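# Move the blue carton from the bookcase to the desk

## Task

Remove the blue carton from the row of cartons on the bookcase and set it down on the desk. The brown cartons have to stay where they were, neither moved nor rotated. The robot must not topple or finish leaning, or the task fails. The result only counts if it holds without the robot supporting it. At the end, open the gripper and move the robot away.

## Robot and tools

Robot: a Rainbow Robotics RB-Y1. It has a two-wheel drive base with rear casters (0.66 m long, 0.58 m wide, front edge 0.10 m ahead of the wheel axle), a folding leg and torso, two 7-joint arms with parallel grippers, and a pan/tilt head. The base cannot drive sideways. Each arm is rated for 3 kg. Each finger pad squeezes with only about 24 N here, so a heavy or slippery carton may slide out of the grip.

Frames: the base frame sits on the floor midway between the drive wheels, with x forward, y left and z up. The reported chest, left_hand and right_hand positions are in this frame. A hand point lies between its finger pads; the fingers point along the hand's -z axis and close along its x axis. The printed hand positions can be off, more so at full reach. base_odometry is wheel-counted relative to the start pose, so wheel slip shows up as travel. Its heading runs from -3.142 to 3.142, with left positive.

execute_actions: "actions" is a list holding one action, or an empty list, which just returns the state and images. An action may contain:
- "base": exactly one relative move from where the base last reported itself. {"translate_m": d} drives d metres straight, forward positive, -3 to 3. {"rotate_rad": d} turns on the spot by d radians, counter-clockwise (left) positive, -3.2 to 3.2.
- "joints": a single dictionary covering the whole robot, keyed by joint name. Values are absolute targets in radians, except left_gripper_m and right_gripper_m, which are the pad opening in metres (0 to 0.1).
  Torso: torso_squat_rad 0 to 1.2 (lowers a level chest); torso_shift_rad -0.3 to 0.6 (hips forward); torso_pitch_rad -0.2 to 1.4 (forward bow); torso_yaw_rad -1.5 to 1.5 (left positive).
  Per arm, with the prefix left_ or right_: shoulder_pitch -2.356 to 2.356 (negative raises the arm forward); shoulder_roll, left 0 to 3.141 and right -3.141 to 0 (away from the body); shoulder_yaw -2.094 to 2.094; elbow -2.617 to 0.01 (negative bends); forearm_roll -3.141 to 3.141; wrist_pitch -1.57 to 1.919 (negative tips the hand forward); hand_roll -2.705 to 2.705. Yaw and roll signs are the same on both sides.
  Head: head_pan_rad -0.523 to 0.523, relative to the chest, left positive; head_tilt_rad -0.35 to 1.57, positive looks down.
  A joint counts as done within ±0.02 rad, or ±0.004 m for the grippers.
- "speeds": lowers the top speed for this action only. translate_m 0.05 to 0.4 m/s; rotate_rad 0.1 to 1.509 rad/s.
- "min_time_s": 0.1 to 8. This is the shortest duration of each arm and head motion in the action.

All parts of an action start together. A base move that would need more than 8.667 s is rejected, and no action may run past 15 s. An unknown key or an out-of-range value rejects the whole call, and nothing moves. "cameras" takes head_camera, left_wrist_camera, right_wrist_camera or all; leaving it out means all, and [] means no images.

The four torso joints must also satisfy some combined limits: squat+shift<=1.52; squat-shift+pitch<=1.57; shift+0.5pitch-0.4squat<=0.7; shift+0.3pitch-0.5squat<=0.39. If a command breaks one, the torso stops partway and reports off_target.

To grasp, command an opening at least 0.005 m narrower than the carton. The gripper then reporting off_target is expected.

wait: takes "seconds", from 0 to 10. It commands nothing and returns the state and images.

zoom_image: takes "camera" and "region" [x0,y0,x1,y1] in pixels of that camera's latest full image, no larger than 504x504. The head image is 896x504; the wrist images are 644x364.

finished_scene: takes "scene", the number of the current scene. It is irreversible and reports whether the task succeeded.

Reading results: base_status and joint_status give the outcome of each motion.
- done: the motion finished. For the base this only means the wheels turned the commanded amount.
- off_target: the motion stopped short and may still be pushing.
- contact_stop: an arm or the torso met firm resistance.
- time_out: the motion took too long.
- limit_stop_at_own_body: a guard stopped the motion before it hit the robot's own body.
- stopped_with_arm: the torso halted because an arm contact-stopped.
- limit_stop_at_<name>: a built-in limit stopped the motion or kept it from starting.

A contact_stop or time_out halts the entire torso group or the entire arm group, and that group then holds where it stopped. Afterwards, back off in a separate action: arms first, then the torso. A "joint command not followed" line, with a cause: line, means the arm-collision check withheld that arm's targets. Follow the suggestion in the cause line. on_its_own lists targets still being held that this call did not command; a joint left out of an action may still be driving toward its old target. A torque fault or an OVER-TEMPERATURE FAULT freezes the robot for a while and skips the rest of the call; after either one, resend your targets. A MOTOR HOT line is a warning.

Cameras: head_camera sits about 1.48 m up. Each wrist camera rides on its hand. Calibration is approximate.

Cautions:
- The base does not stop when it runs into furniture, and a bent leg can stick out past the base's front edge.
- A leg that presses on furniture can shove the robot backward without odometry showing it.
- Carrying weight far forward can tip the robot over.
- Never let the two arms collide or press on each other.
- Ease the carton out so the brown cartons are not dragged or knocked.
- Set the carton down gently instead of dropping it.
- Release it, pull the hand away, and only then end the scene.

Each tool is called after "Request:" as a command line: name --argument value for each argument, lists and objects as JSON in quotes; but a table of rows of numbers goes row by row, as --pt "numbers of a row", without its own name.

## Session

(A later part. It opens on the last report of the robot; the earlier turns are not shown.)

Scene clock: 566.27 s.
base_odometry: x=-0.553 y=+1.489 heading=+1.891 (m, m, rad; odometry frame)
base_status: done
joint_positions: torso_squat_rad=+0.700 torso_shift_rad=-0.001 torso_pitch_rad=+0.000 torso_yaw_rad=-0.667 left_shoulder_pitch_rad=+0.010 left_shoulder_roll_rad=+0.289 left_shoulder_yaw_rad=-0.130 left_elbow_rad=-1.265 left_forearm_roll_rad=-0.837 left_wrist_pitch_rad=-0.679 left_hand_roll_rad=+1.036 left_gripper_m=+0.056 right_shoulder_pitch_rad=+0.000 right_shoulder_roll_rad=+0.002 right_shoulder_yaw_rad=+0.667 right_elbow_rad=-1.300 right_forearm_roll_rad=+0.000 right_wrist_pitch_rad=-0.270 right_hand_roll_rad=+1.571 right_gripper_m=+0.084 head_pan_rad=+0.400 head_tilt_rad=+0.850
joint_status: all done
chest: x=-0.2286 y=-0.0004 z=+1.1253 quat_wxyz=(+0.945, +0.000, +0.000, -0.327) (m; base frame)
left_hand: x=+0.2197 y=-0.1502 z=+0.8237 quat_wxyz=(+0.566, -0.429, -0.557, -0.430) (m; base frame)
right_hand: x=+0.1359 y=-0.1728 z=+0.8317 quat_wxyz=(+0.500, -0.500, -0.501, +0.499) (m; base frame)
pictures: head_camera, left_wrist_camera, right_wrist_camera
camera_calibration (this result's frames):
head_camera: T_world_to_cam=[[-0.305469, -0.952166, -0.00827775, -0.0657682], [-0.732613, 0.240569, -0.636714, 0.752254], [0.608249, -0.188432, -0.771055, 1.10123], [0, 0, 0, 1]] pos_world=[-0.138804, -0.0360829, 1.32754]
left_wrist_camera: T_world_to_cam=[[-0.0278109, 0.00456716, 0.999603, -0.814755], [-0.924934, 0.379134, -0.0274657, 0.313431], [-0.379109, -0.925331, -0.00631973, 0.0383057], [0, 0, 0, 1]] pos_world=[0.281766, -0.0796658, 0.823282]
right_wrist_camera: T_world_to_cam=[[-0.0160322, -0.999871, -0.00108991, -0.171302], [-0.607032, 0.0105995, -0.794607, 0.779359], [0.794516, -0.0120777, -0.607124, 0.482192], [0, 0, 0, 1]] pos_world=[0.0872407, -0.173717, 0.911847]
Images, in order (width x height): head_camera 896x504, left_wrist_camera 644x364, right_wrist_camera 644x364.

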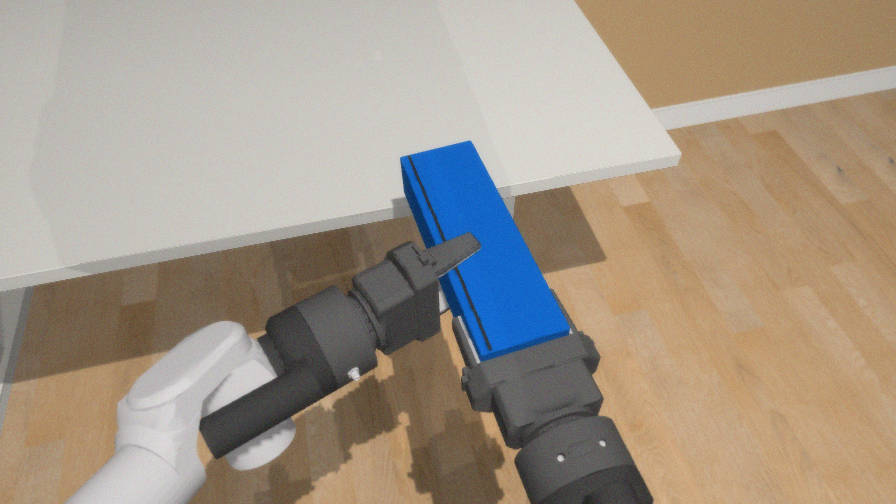

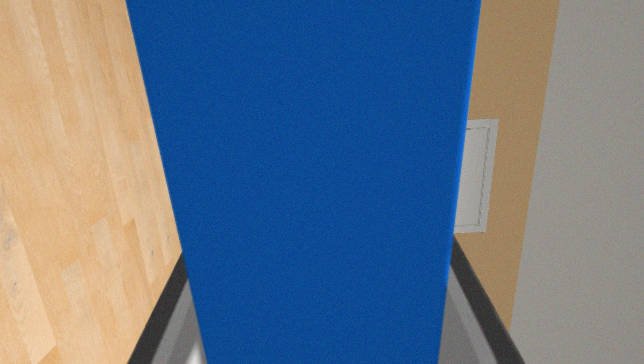

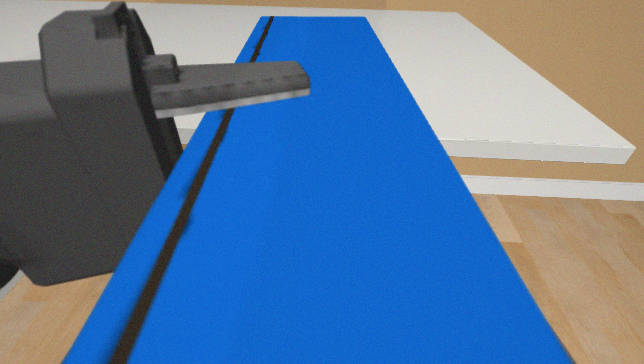

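Request:
execute_actions --actions '[{"base": {"translate_m": 0.10}}]'

Scene clock: 593.80 s.
base_odometry: x=-0.585 y=+1.584 heading=+1.891 (m, m, rad; odometry frame)
base_status: done
joint_positions: torso_squat_rad=+0.700 torso_shift_rad=-0.001 torso_pitch_rad=+0.000 torso_yaw_rad=-0.667 left_shoulder_pitch_rad=+0.010 left_shoulder_roll_rad=+0.289 left_shoulder_yaw_rad=-0.130 left_elbow_rad=-1.265 left_forearm_roll_rad=-0.837 left_wrist_pitch_rad=-0.679 left_hand_roll_rad=+1.036 left_gripper_m=+0.056 right_shoulder_pitch_rad=+0.000 right_shoulder_roll_rad=+0.002 right_shoulder_yaw_rad=+0.667 right_elbow_rad=-1.300 right_forearm_roll_rad=+0.000 right_wrist_pitch_rad=-0.270 right_hand_roll_rad=+1.571 right_gripper_m=+0.084 head_pan_rad=+0.400 head_tilt_rad=+0.850
joint_status: not commanded
chest: x=-0.2286 y=-0.0004 z=+1.1253 quat_wxyz=(+0.945, +0.000, +0.000, -0.327) (m; base frame)
left_hand: x=+0.2197 y=-0.1502 z=+0.8237 quat_wxyz=(+0.566, -0.429, -0.557, -0.430) (m; base frame)
right_hand: x=+0.1359 y=-0.1728 z=+0.8317 quat_wxyz=(+0.500, -0.500, -0.501, +0.499) (m; base frame)
pictures: head_camera, left_wrist_camera, right_wrist_camera
camera_calibration (this result's frames):
head_camera: T_world_to_cam=[[-0.305469, -0.952166, -0.00828775, -0.0657633], [-0.732592, 0.240569, -0.636738, 0.752268], [0.608274, -0.188432, -0.771036, 1.10123], [0, 0, 0, 1]] pos_world=[-0.138831, -0.036083, 1.32754]
left_wrist_camera: T_world_to_cam=[[-0.0278534, 0.00456501, 0.999602, -0.814759], [-0.92494, 0.379116, -0.0275044, 0.313461], [-0.37909, -0.925338, -0.00633732, 0.0383198], [0, 0, 0, 1]] pos_world=[0.281766, -0.0796599, 0.823298]
right_wrist_camera: T_world_to_cam=[[-0.0160118, -0.999871, -0.0010632, -0.171328], [-0.606965, 0.0105648, -0.794658, 0.779418], [0.794567, -0.0120786, -0.607056, 0.482143], [0, 0, 0, 1]] pos_world=[0.0872415, -0.173716, 0.911877]
Images, in order (width x height): head_camera 896x504, left_wrist_camera 644x364, right_wrist_camera 644x364.

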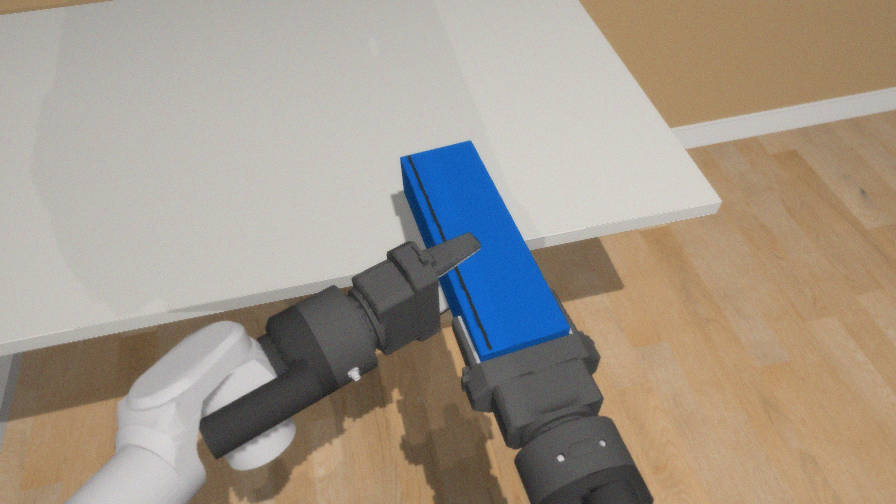

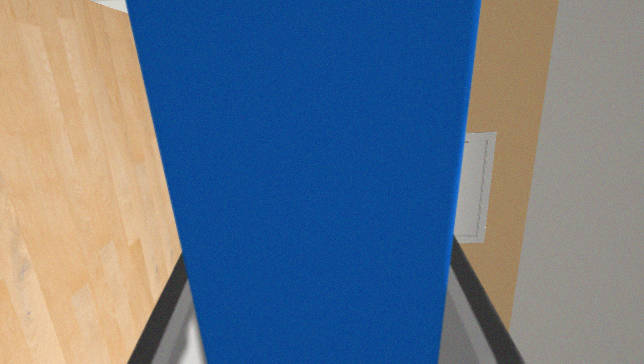

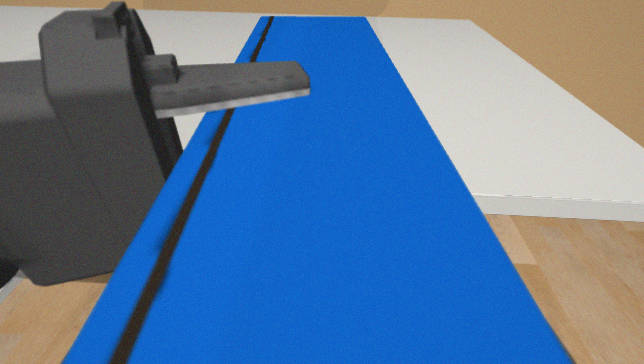

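Request:
execute_actions --actions '[{"base": {"translate_m": 0.05}, "joints": {"torso_squat_rad": 0.80}}]'

Scene clock: 606.93 s.
base_odometry: x=-0.600 y=+1.631 heading=+1.891 (m, m, rad; odometry frame)
base_status: done
joint_positions: torso_squat_rad=+0.800 torso_shift_rad=-0.001 torso_pitch_rad=-0.001 torso_yaw_rad=-0.667 left_shoulder_pitch_rad=+0.010 left_shoulder_roll_rad=+0.289 left_shoulder_yaw_rad=-0.130 left_elbow_rad=-1.265 left_forearm_roll_rad=-0.837 left_wrist_pitch_rad=-0.679 left_hand_roll_rad=+1.036 left_gripper_m=+0.056 right_shoulder_pitch_rad=+0.000 right_shoulder_roll_rad=+0.002 right_shoulder_yaw_rad=+0.667 right_elbow_rad=-1.300 right_forearm_roll_rad=+0.000 right_wrist_pitch_rad=-0.270 right_hand_roll_rad=+1.571 right_gripper_m=+0.084 head_pan_rad=+0.400 head_tilt_rad=+0.850
joint_status: all done
chest: x=-0.2286 y=-0.0004 z=+1.0776 quat_wxyz=(+0.945, +0.000, +0.000, -0.327) (m; base frame)
left_hand: x=+0.2197 y=-0.1502 z=+0.7761 quat_wxyz=(+0.566, -0.429, -0.557, -0.430) (m; base frame)
right_hand: x=+0.1359 y=-0.1727 z=+0.7841 quat_wxyz=(+0.500, -0.500, -0.501, +0.499) (m; base frame)
pictures: head_camera, left_wrist_camera, right_wrist_camera
camera_calibration (this result's frames):
head_camera: T_world_to_cam=[[-0.305468, -0.952166, -0.0083255, -0.0660917], [-0.732523, 0.240572, -0.636817, 0.721985], [0.608358, -0.188429, -0.77097, 1.06441], [0, 0, 0, 1]] pos_world=[-0.13886, -0.0360545, 1.27985]
left_wrist_camera: T_world_to_cam=[[-0.027955, 0.00454251, 0.999599, -0.767099], [-0.924947, 0.379093, -0.02759, 0.312235], [-0.379066, -0.925348, -0.00639594, 0.038106], [0, 0, 0, 1]] pos_world=[0.281802, -0.0796203, 0.775649]
right_wrist_camera: T_world_to_cam=[[-0.0160071, -0.999871, -0.00106175, -0.17135], [-0.606851, 0.0105591, -0.794745, 0.741632], [0.794654, -0.0120772, -0.606942, 0.453089], [0, 0, 0, 1]] pos_world=[0.0872685, -0.173687, 0.864225]
Images, in order (width x height): head_camera 896x504, left_wrist_camera 644x364, right_wrist_camera 644x364.

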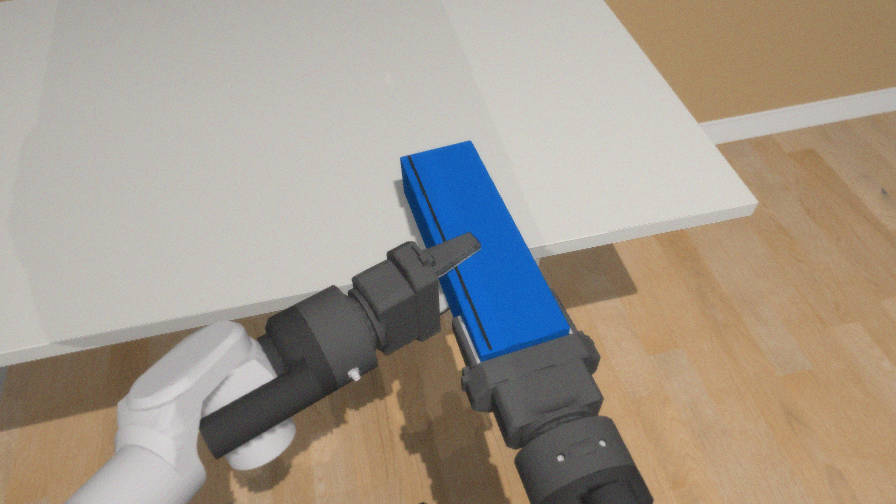

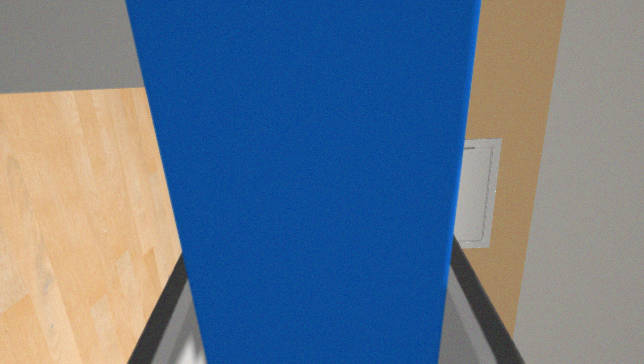

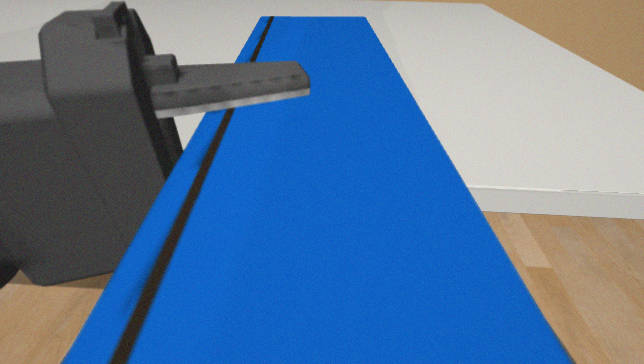

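Request:
execute_actions --actions '[{"joints": {"torso_squat_rad": 0.85}}]'

Scene clock: 620.23 s.
base_odometry: x=-0.600 y=+1.631 heading=+1.891 (m, m, rad; odometry frame)
base_status: not commanded
joint_positions: torso_squat_rad=+0.850 torso_shift_rad=-0.001 torso_pitch_rad=-0.001 torso_yaw_rad=-0.667 left_shoulder_pitch_rad=+0.010 left_shoulder_roll_rad=+0.289 left_shoulder_yaw_rad=-0.130 left_elbow_rad=-1.265 left_forearm_roll_rad=-0.837 left_wrist_pitch_rad=-0.679 left_hand_roll_rad=+1.036 left_gripper_m=+0.056 right_shoulder_pitch_rad=+0.000 right_shoulder_roll_rad=+0.002 right_shoulder_yaw_rad=+0.667 right_elbow_rad=-1.300 right_forearm_roll_rad=+0.000 right_wrist_pitch_rad=-0.270 right_hand_roll_rad=+1.571 right_gripper_m=+0.084 head_pan_rad=+0.400 head_tilt_rad=+0.850
joint_status: all done
chest: x=-0.2286 y=-0.0004 z=+1.0519 quat_wxyz=(+0.945, +0.000, +0.000, -0.327) (m; base frame)
left_hand: x=+0.2197 y=-0.1501 z=+0.7504 quat_wxyz=(+0.566, -0.429, -0.557, -0.430) (m; base frame)
right_hand: x=+0.1359 y=-0.1727 z=+0.7584 quat_wxyz=(+0.500, -0.500, -0.501, +0.499) (m; base frame)
pictures: head_camera, left_wrist_camera, right_wrist_camera
camera_calibration (this result's frames):
head_camera: T_world_to_cam=[[-0.305468, -0.952166, -0.00834564, -0.0662747], [-0.732481, 0.240572, -0.636864, 0.705656], [0.608408, -0.188429, -0.770931, 1.04457], [0, 0, 0, 1]] pos_world=[-0.138889, -0.036039, 1.25414]
left_wrist_camera: T_world_to_cam=[[-0.0280081, 0.0045314, 0.999597, -0.741411], [-0.924948, 0.379087, -0.0276349, 0.311553], [-0.37906, -0.92535, -0.0064262, 0.0379825], [0, 0, 0, 1]] pos_world=[0.281802, -0.079599, 0.749966]
right_wrist_camera: T_world_to_cam=[[-0.0160154, -0.999871, -0.00107674, -0.171348], [-0.606811, 0.0105754, -0.794775, 0.72123], [0.794684, -0.0120752, -0.606903, 0.437464], [0, 0, 0, 1]] pos_world=[0.0872609, -0.173671, 0.838529]
Images, in order (width x height): head_camera 896x504, left_wrist_camera 644x364, right_wrist_camera 644x364.

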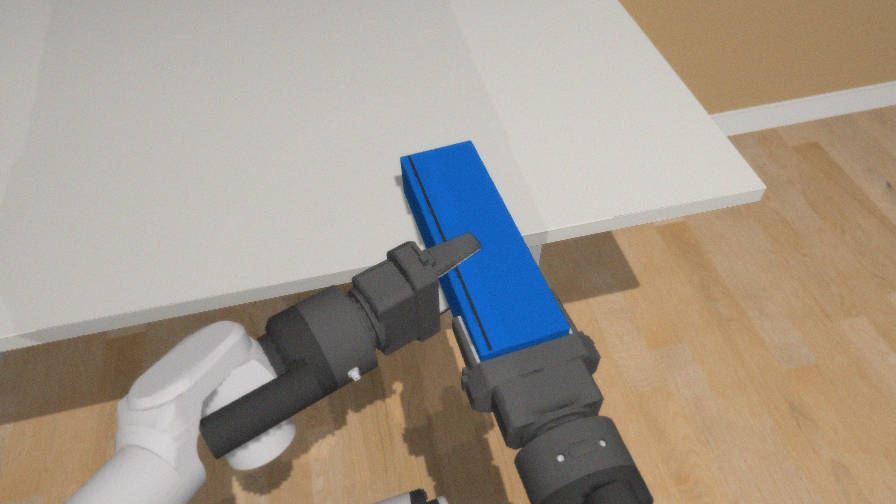

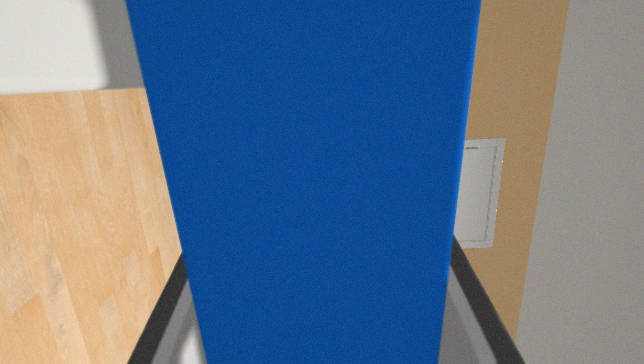

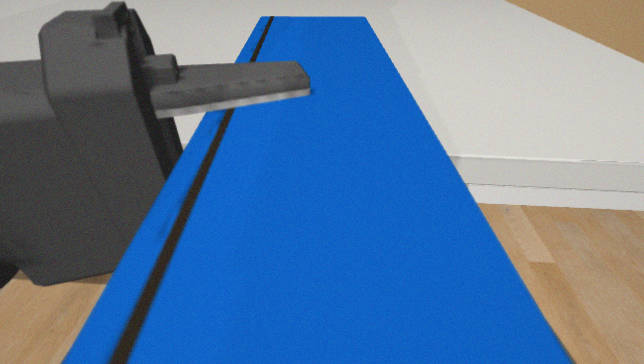

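Request:
execute_actions --actions '[{"joints": {"torso_squat_rad": 0.862}}]' --cameras '["left_wrist_camera", "right_wrist_camera"]'

Scene clock: 626.13 s.
base_odometry: x=-0.600 y=+1.631 heading=+1.891 (m, m, rad; odometry frame)
base_status: not commanded
joint_positions: torso_squat_rad=+0.862 torso_shift_rad=-0.001 torso_pitch_rad=-0.001 torso_yaw_rad=-0.667 left_shoulder_pitch_rad=+0.010 left_shoulder_roll_rad=+0.289 left_shoulder_yaw_rad=-0.130 left_elbow_rad=-1.265 left_forearm_roll_rad=-0.837 left_wrist_pitch_rad=-0.679 left_hand_roll_rad=+1.036 left_gripper_m=+0.056 right_shoulder_pitch_rad=+0.000 right_shoulder_roll_rad=+0.002 right_shoulder_yaw_rad=+0.667 right_elbow_rad=-1.300 right_forearm_roll_rad=+0.000 right_wrist_pitch_rad=-0.270 right_hand_roll_rad=+1.571 right_gripper_m=+0.084 head_pan_rad=+0.400 head_tilt_rad=+0.850
joint_status: all done
chest: x=-0.2288 y=-0.0004 z=+1.0456 quat_wxyz=(+0.945, +0.000, +0.000, -0.327) (m; base frame)
left_hand: x=+0.2197 y=-0.1503 z=+0.7446 quat_wxyz=(+0.566, -0.429, -0.557, -0.430) (m; base frame)
right_hand: x=+0.1359 y=-0.1727 z=+0.7523 quat_wxyz=(+0.500, -0.500, -0.501, +0.499) (m; base frame)
pictures: left_wrist_camera, right_wrist_camera
camera_calibration (this result's frames):
left_wrist_camera: T_world_to_cam=[[-0.0290562, 0.00532829, 0.999564, -0.735254], [-0.924744, 0.379491, -0.0289042, 0.312411], [-0.379479, -0.92518, -0.00609927, 0.0376371], [0, 0, 0, 1]] pos_world=[0.281819, -0.0798186, 0.744192]
right_wrist_camera: T_world_to_cam=[[-0.0159992, -0.999871, -0.00113478, -0.171315], [-0.606289, 0.0106039, -0.795174, 0.716609], [0.795083, -0.0120341, -0.606381, 0.433326], [0, 0, 0, 1]] pos_world=[0.0872011, -0.173677, 0.832394]
Images, in order (width x height): left_wrist_camera 644x364, right_wrist_camera 644x364.

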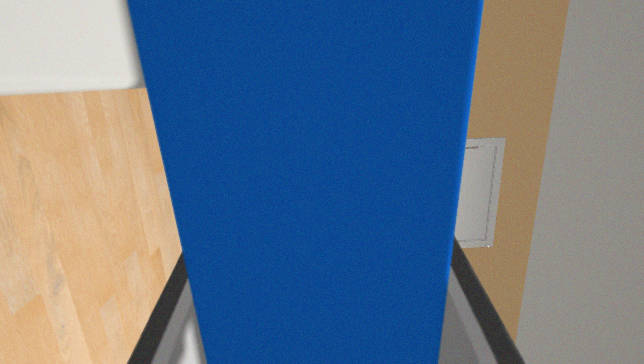

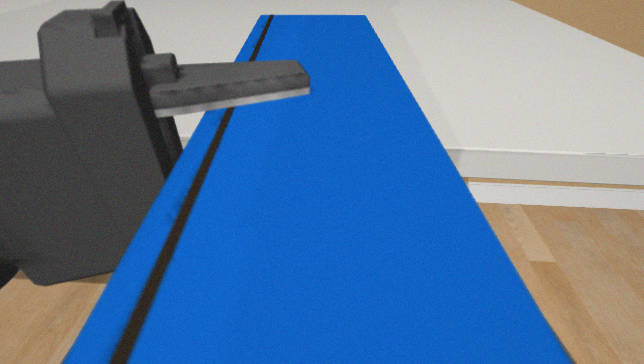

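Request:
execute_actions --actions '[{"joints": {"left_gripper_m": 0.1}}]' --cameras '[]'

Request:
execute_actions --actions '[{"joints": {"left_shoulder_pitch_rad": 0.218, "left_shoulder_roll_rad": 0.42, "left_shoulder_yaw_rad": -0.135, "left_elbow_rad": -1.42, "left_forearm_roll_rad": -0.69, "left_wrist_pitch_rad": -0.741, "left_hand_roll_rad": 0.978, "torso_squat_rad": 0.859}, "min_time_s": 0.8}]' --cameras '["head_camera", "right_wrist_camera"]'

Request:
execute_actions --actions '[{"joints": {"left_shoulder_pitch_rad": 0.9, "left_elbow_rad": -2.0, "left_shoulder_yaw_rad": 0.3}}]' --cameras '["head_camera"]'

Scene clock: 662.93 s.
base_odometry: x=-0.600 y=+1.631 heading=+1.891 (m, m, rad; odometry frame)
base_status: not commanded
joint_positions: torso_squat_rad=+0.862 torso_shift_rad=-0.001 torso_pitch_rad=-0.001 torso_yaw_rad=-0.667 left_shoulder_pitch_rad=+0.010 left_shoulder_roll_rad=+0.289 left_shoulder_yaw_rad=-0.130 left_elbow_rad=-1.265 left_forearm_roll_rad=-0.837 left_wrist_pitch_rad=-0.679 left_hand_roll_rad=+1.036 left_gripper_m=+0.099 right_shoulder_pitch_rad=+0.000 right_shoulder_roll_rad=+0.002 right_shoulder_yaw_rad=+0.667 right_elbow_rad=-1.300 right_forearm_roll_rad=+0.000 right_wrist_pitch_rad=-0.270 right_hand_roll_rad=+1.571 right_gripper_m=+0.084 head_pan_rad=+0.400 head_tilt_rad=+0.850
joint_status: all done
chest: x=-0.2287 y=-0.0004 z=+1.0456 quat_wxyz=(+0.945, +0.000, +0.000, -0.327) (m; base frame)
left_hand: x=+0.2198 y=-0.1503 z=+0.7444 quat_wxyz=(+0.566, -0.429, -0.557, -0.430) (m; base frame)
right_hand: x=+0.1360 y=-0.1727 z=+0.7522 quat_wxyz=(+0.500, -0.500, -0.501, +0.499) (m; base frame)
pictures: none
No camera images: the call's "cameras" was empty. Leave "cameras" out to get every camera's image.

Scene clock: 664.03 s.
base_odometry: x=-0.600 y=+1.631 heading=+1.891 (m, m, rad; odometry frame)
base_status: not commanded
joint_positions: torso_squat_rad=+0.859 torso_shift_rad=-0.001 torso_pitch_rad=+0.000 torso_yaw_rad=-0.667 left_shoulder_pitch_rad=+0.218 left_shoulder_roll_rad=+0.420 left_shoulder_yaw_rad=-0.135 left_elbow_rad=-1.420 left_forearm_roll_rad=-0.690 left_wrist_pitch_rad=-0.741 left_hand_roll_rad=+0.978 left_gripper_m=+0.099 right_shoulder_pitch_rad=+0.000 right_shoulder_roll_rad=+0.002 right_shoulder_yaw_rad=+0.667 right_elbow_rad=-1.300 right_forearm_roll_rad=+0.000 right_wrist_pitch_rad=-0.270 right_hand_roll_rad=+1.571 right_gripper_m=+0.084 head_pan_rad=+0.400 head_tilt_rad=+0.850
joint_status: all done
chest: x=-0.2285 y=-0.0004 z=+1.0472 quat_wxyz=(+0.945, +0.000, +0.000, -0.327) (m; base frame)
left_hand: x=+0.1988 y=-0.0732 z=+0.7465 quat_wxyz=(+0.566, -0.429, -0.558, -0.429) (m; base frame)
right_hand: x=+0.1360 y=-0.1727 z=+0.7535 quat_wxyz=(+0.500, -0.500, -0.501, +0.499) (m; base frame)
pictures: head_camera, right_wrist_camera
camera_calibration (this result's frames):
head_camera: T_world_to_cam=[[-0.30546, -0.952169, -0.00828664, -0.0663446], [-0.732608, 0.240565, -0.636721, 0.702516], [0.608259, -0.188422, -0.77105, 1.04094], [0, 0, 0, 1]] pos_world=[-0.138758, -0.0360364, 1.24937]
right_wrist_camera: T_world_to_cam=[[-0.0160069, -0.999871, -0.00106877, -0.171355], [-0.607148, 0.010569, -0.794519, 0.717193], [0.794428, -0.0120688, -0.607239, 0.434759], [0, 0, 0, 1]] pos_world=[0.0873151, -0.173666, 0.833642]
Images, in order (width x height): head_camera 896x504, right_wrist_camera 644x364.

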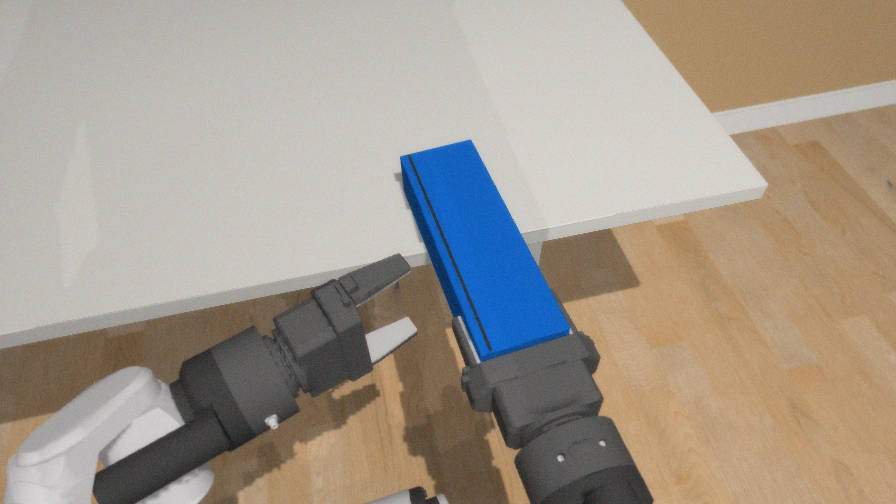

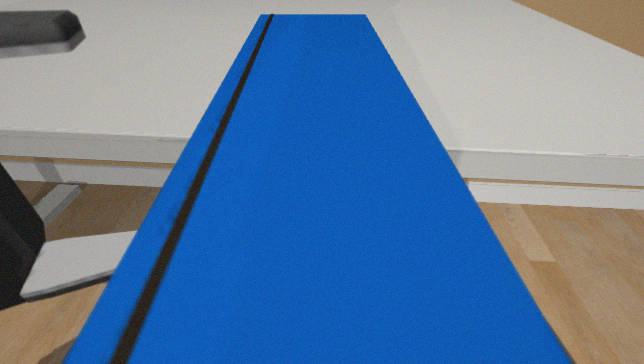

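Scene clock: 665.40 s.
base_odometry: x=-0.600 y=+1.631 heading=+1.891 (m, m, rad; odometry frame)
base_status: not commanded
joint_positions: torso_squat_rad=+0.859 torso_shift_rad=-0.001 torso_pitch_rad=+0.000 torso_yaw_rad=-0.667 left_shoulder_pitch_rad=+0.900 left_shoulder_roll_rad=+0.420 left_shoulder_yaw_rad=+0.300 left_elbow_rad=-2.000 left_forearm_roll_rad=-0.690 left_wrist_pitch_rad=-0.741 left_hand_roll_rad=+0.978 left_gripper_m=+0.099 right_shoulder_pitch_rad=+0.000 right_shoulder_roll_rad=+0.002 right_shoulder_yaw_rad=+0.667 right_elbow_rad=-1.300 right_forearm_roll_rad=+0.000 right_wrist_pitch_rad=-0.270 right_hand_roll_rad=+1.571 right_gripper_m=+0.084 head_pan_rad=+0.400 head_tilt_rad=+0.850
joint_status: all done
chest: x=-0.2286 y=-0.0004 z=+1.0472 quat_wxyz=(+0.945, +0.000, +0.000, -0.327) (m; base frame)
left_hand: x=+0.1684 y=+0.1289 z=+0.8346 quat_wxyz=(+0.603, -0.255, -0.627, -0.421) (m; base frame)
right_hand: x=+0.1359 y=-0.1727 z=+0.7534 quat_wxyz=(+0.500, -0.500, -0.501, +0.499) (m; base frame)
pictures: head_camera
camera_calibration (this result's frames):
head_camera: T_world_to_cam=[[-0.305447, -0.952173, -0.00830742, -0.0663298], [-0.732598, 0.240565, -0.636733, 0.702525], [0.608279, -0.188402, -0.771039, 1.04094], [0, 0, 0, 1]] pos_world=[-0.138773, -0.0360452, 1.24937]
Images, in order (width x height): head_camera 896x504.

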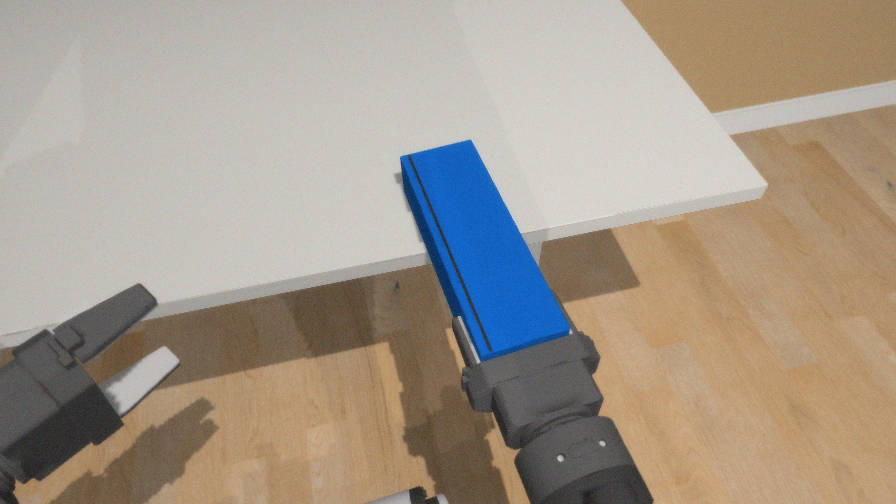

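Request:
execute_actions --actions '[{"base": {"translate_m": 0.15}, "speeds": {"translate_m": 0.12}}]' --cameras '["head_camera"]'

Request:
execute_actions --actions '[{"joints": {"right_gripper_m": 0.1}}]' --cameras '[]'

Request:
execute_actions --actions '[{"base": {"translate_m": -0.065}}]' --cameras '[]'

Request:
execute_actions --actions '[{"joints": {"right_gripper_m": 0.03}}]' --cameras '["head_camera", "right_wrist_camera"]'

Scene clock: 686.53 s.
base_odometry: x=-0.647 y=+1.774 heading=+1.890 (m, m, rad; odometry frame)
base_status: done
joint_positions: torso_squat_rad=+0.859 torso_shift_rad=-0.001 torso_pitch_rad=+0.000 torso_yaw_rad=-0.667 left_shoulder_pitch_rad=+0.900 left_shoulder_roll_rad=+0.420 left_shoulder_yaw_rad=+0.300 left_elbow_rad=-2.000 left_forearm_roll_rad=-0.690 left_wrist_pitch_rad=-0.741 left_hand_roll_rad=+0.978 left_gripper_m=+0.099 right_shoulder_pitch_rad=+0.000 right_shoulder_roll_rad=+0.002 right_shoulder_yaw_rad=+0.667 right_elbow_rad=-1.300 right_forearm_roll_rad=+0.000 right_wrist_pitch_rad=-0.270 right_hand_roll_rad=+1.571 right_gripper_m=+0.084 head_pan_rad=+0.400 head_tilt_rad=+0.850
joint_status: not commanded
chest: x=-0.2285 y=-0.0004 z=+1.0472 quat_wxyz=(+0.945, +0.000, +0.000, -0.327) (m; base frame)
left_hand: x=+0.1684 y=+0.1289 z=+0.8346 quat_wxyz=(+0.603, -0.255, -0.627, -0.421) (m; base frame)
right_hand: x=+0.1360 y=-0.1727 z=+0.7536 quat_wxyz=(+0.500, -0.500, -0.501, +0.499) (m; base frame)
pictures: head_camera
camera_calibration (this result's frames):
head_camera: T_world_to_cam=[[-0.305447, -0.952173, -0.00830269, -0.0663311], [-0.732608, 0.240565, -0.636722, 0.702527], [0.608266, -0.188402, -0.771049, 1.04095], [0, 0, 0, 1]] pos_world=[-0.138758, -0.0360452, 1.24939]
Images, in order (width x height): head_camera 896x504.

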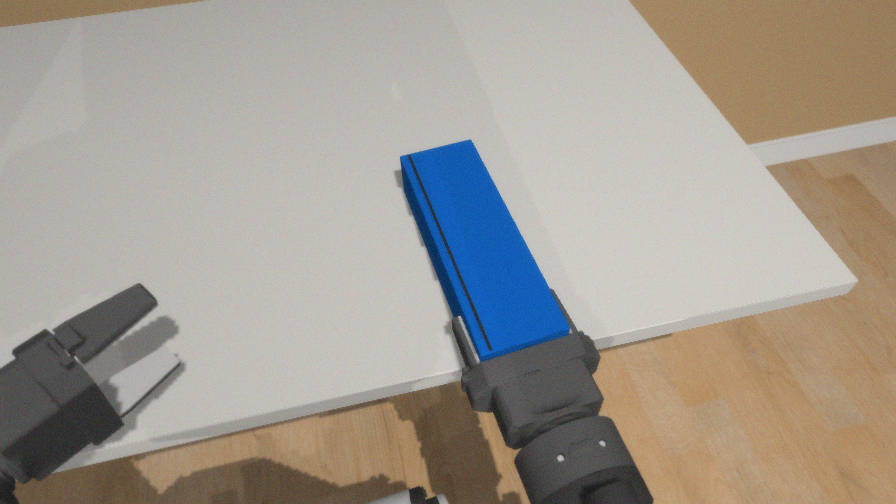

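Scene clock: 687.40 s.
base_odometry: x=-0.647 y=+1.774 heading=+1.890 (m, m, rad; odometry frame)
base_status: not commanded
joint_positions: torso_squat_rad=+0.859 torso_shift_rad=-0.001 torso_pitch_rad=+0.000 torso_yaw_rad=-0.667 left_shoulder_pitch_rad=+0.900 left_shoulder_roll_rad=+0.420 left_shoulder_yaw_rad=+0.300 left_elbow_rad=-2.000 left_forearm_roll_rad=-0.690 left_wrist_pitch_rad=-0.741 left_hand_roll_rad=+0.978 left_gripper_m=+0.099 right_shoulder_pitch_rad=+0.000 right_shoulder_roll_rad=+0.002 right_shoulder_yaw_rad=+0.667 right_elbow_rad=-1.300 right_forearm_roll_rad=+0.000 right_wrist_pitch_rad=-0.270 right_hand_roll_rad=+1.571 right_gripper_m=+0.099 head_pan_rad=+0.400 head_tilt_rad=+0.850
joint_status: all done
chest: x=-0.2285 y=-0.0004 z=+1.0472 quat_wxyz=(+0.945, +0.000, +0.000, -0.327) (m; base frame)
left_hand: x=+0.1684 y=+0.1289 z=+0.8346 quat_wxyz=(+0.603, -0.255, -0.627, -0.421) (m; base frame)
right_hand: x=+0.1360 y=-0.1727 z=+0.7536 quat_wxyz=(+0.500, -0.500, -0.501, +0.499) (m; base frame)
pictures: none
No camera images: the call's "cameras" was empty. Leave "cameras" out to get every camera's image.

Scene clock: 688.57 s.
base_odometry: x=-0.627 y=+1.712 heading=+1.890 (m, m, rad; odometry frame)
base_status: done
joint_positions: torso_squat_rad=+0.859 torso_shift_rad=-0.001 torso_pitch_rad=-0.001 torso_yaw_rad=-0.667 left_shoulder_pitch_rad=+0.900 left_shoulder_roll_rad=+0.420 left_shoulder_yaw_rad=+0.300 left_elbow_rad=-2.000 left_forearm_roll_rad=-0.690 left_wrist_pitch_rad=-0.741 left_hand_roll_rad=+0.978 left_gripper_m=+0.099 right_shoulder_pitch_rad=+0.000 right_shoulder_roll_rad=+0.002 right_shoulder_yaw_rad=+0.667 right_elbow_rad=-1.300 right_forearm_roll_rad=+0.000 right_wrist_pitch_rad=-0.270 right_hand_roll_rad=+1.571 right_gripper_m=+0.099 head_pan_rad=+0.400 head_tilt_rad=+0.850
joint_status: not commanded
chest: x=-0.2286 y=-0.0004 z=+1.0472 quat_wxyz=(+0.945, +0.000, +0.000, -0.327) (m; base frame)
left_hand: x=+0.1684 y=+0.1289 z=+0.8347 quat_wxyz=(+0.603, -0.255, -0.627, -0.421) (m; base frame)
right_hand: x=+0.1359 y=-0.1727 z=+0.7535 quat_wxyz=(+0.500, -0.500, -0.501, +0.499) (m; base frame)
pictures: none
No camera images: the call's "cameras" was empty. Leave "cameras" out to get every camera's image.

Scene clock: 689.73 s.
base_odometry: x=-0.627 y=+1.712 heading=+1.890 (m, m, rad; odometry frame)
base_status: not commanded
joint_positions: torso_squat_rad=+0.859 torso_shift_rad=-0.001 torso_pitch_rad=-0.001 torso_yaw_rad=-0.667 left_shoulder_pitch_rad=+0.900 left_shoulder_roll_rad=+0.420 left_shoulder_yaw_rad=+0.300 left_elbow_rad=-2.000 left_forearm_roll_rad=-0.690 left_wrist_pitch_rad=-0.741 left_hand_roll_rad=+0.978 left_gripper_m=+0.099 right_shoulder_pitch_rad=+0.000 right_shoulder_roll_rad=+0.002 right_shoulder_yaw_rad=+0.667 right_elbow_rad=-1.300 right_forearm_roll_rad=+0.000 right_wrist_pitch_rad=-0.270 right_hand_roll_rad=+1.571 right_gripper_m=+0.030 head_pan_rad=+0.400 head_tilt_rad=+0.850
joint_status: all done
chest: x=-0.2286 y=-0.0004 z=+1.0472 quat_wxyz=(+0.945, +0.000, +0.000, -0.327) (m; base frame)
left_hand: x=+0.1684 y=+0.1289 z=+0.8347 quat_wxyz=(+0.603, -0.255, -0.627, -0.421) (m; base frame)
right_hand: x=+0.1359 y=-0.1727 z=+0.7535 quat_wxyz=(+0.500, -0.500, -0.501, +0.499) (m; base frame)
pictures: head_camera, right_wrist_camera
camera_calibration (this result's frames):
head_camera: T_world_to_cam=[[-0.305448, -0.952172, -0.00836116, -0.0662988], [-0.732485, 0.240567, -0.636862, 0.702623], [0.608414, -0.188404, -0.770932, 1.0409], [0, 0, 0, 1]] pos_world=[-0.13889, -0.0360454, 1.24939]
right_wrist_camera: T_world_to_cam=[[-0.0160084, -0.999871, -0.00111477, -0.171314], [-0.607, 0.0106043, -0.794631, 0.717261], [0.794541, -0.0120441, -0.607091, 0.434716], [0, 0, 0, 1]] pos_world=[0.0872353, -0.173662, 0.83368]
Images, in order (width x height): head_camera 896x504, right_wrist_camera 644x364.

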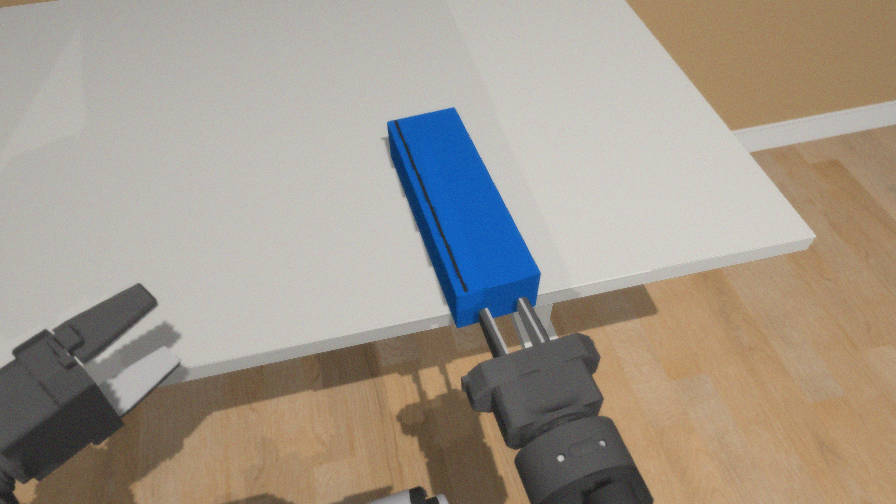

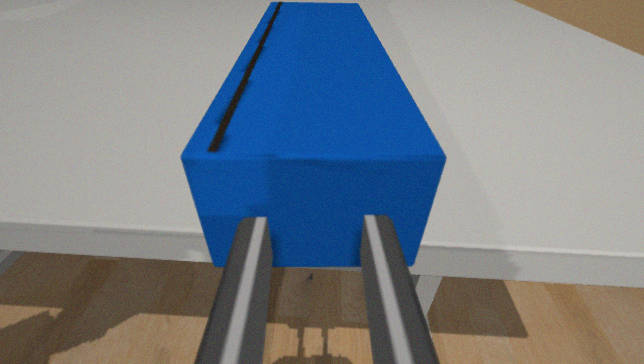

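Request:
execute_actions --actions '[{"base": {"translate_m": 0.072}, "speeds": {"translate_m": 0.07}}]' --cameras '[]'

Request:
execute_actions --actions '[{"base": {"translate_m": -0.3}, "joints": {"head_tilt_rad": 0.7}}]' --cameras '["head_camera"]'

Scene clock: 696.40 s.
base_odometry: x=-0.650 y=+1.780 heading=+1.890 (m, m, rad; odometry frame)
base_status: done
joint_positions: torso_squat_rad=+0.859 torso_shift_rad=-0.001 torso_pitch_rad=+0.000 torso_yaw_rad=-0.667 left_shoulder_pitch_rad=+0.900 left_shoulder_roll_rad=+0.420 left_shoulder_yaw_rad=+0.300 left_elbow_rad=-2.000 left_forearm_roll_rad=-0.690 left_wrist_pitch_rad=-0.741 left_hand_roll_rad=+0.978 left_gripper_m=+0.099 right_shoulder_pitch_rad=+0.000 right_shoulder_roll_rad=+0.002 right_shoulder_yaw_rad=+0.667 right_elbow_rad=-1.300 right_forearm_roll_rad=+0.000 right_wrist_pitch_rad=-0.270 right_hand_roll_rad=+1.571 right_gripper_m=+0.030 head_pan_rad=+0.400 head_tilt_rad=+0.850
joint_status: not commanded
chest: x=-0.2285 y=-0.0004 z=+1.0472 quat_wxyz=(+0.945, +0.000, +0.000, -0.327) (m; base frame)
left_hand: x=+0.1684 y=+0.1289 z=+0.8346 quat_wxyz=(+0.603, -0.255, -0.627, -0.421) (m; base frame)
right_hand: x=+0.1359 y=-0.1727 z=+0.7535 quat_wxyz=(+0.500, -0.500, -0.501, +0.499) (m; base frame)
pictures: none
No camera images: the call's "cameras" was empty. Leave "cameras" out to get every camera's image.

Scene clock: 698.90 s.
base_odometry: x=-0.555 y=+1.496 heading=+1.889 (m, m, rad; odometry frame)
base_status: done
joint_positions: torso_squat_rad=+0.859 torso_shift_rad=-0.001 torso_pitch_rad=-0.001 torso_yaw_rad=-0.667 left_shoulder_pitch_rad=+0.900 left_shoulder_roll_rad=+0.420 left_shoulder_yaw_rad=+0.300 left_elbow_rad=-2.000 left_forearm_roll_rad=-0.690 left_wrist_pitch_rad=-0.741 left_hand_roll_rad=+0.978 left_gripper_m=+0.099 right_shoulder_pitch_rad=+0.000 right_shoulder_roll_rad=+0.002 right_shoulder_yaw_rad=+0.667 right_elbow_rad=-1.300 right_forearm_roll_rad=+0.000 right_wrist_pitch_rad=-0.270 right_hand_roll_rad=+1.571 right_gripper_m=+0.030 head_pan_rad=+0.400 head_tilt_rad=+0.700
joint_status: all done
chest: x=-0.2286 y=-0.0004 z=+1.0472 quat_wxyz=(+0.945, +0.000, +0.000, -0.327) (m; base frame)
left_hand: x=+0.1684 y=+0.1289 z=+0.8347 quat_wxyz=(+0.603, -0.255, -0.627, -0.421) (m; base frame)
right_hand: x=+0.1359 y=-0.1727 z=+0.7535 quat_wxyz=(+0.500, -0.500, -0.501, +0.499) (m; base frame)
pictures: head_camera
camera_calibration (this result's frames):
head_camera: T_world_to_cam=[[-0.30384, -0.952609, -0.0147425, -0.0579896], [-0.632438, 0.213244, -0.744681, 0.85791], [0.712534, -0.21694, -0.667258, 0.933181], [0, 0, 0, 1]] pos_world=[-0.139968, -0.0357413, 1.26069]
Images, in order (width x height): head_camera 896x504.

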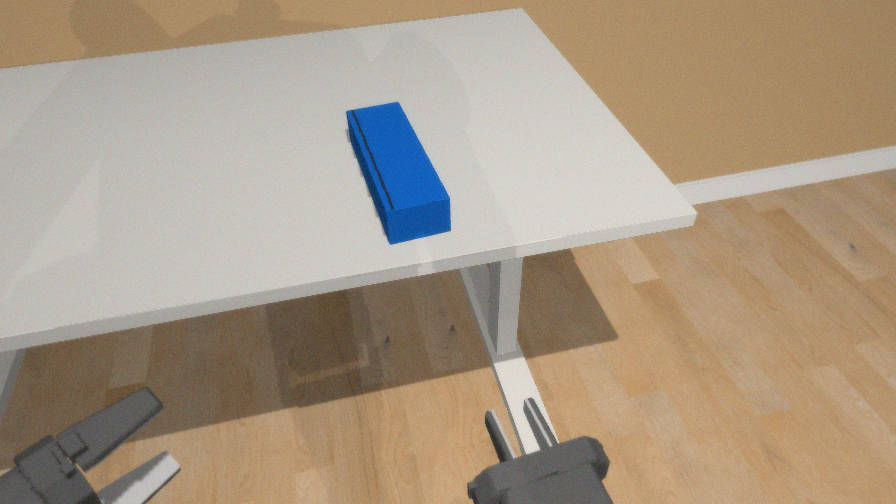

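Request:
finished_scene --scene 1

The scene is finished: the task was done.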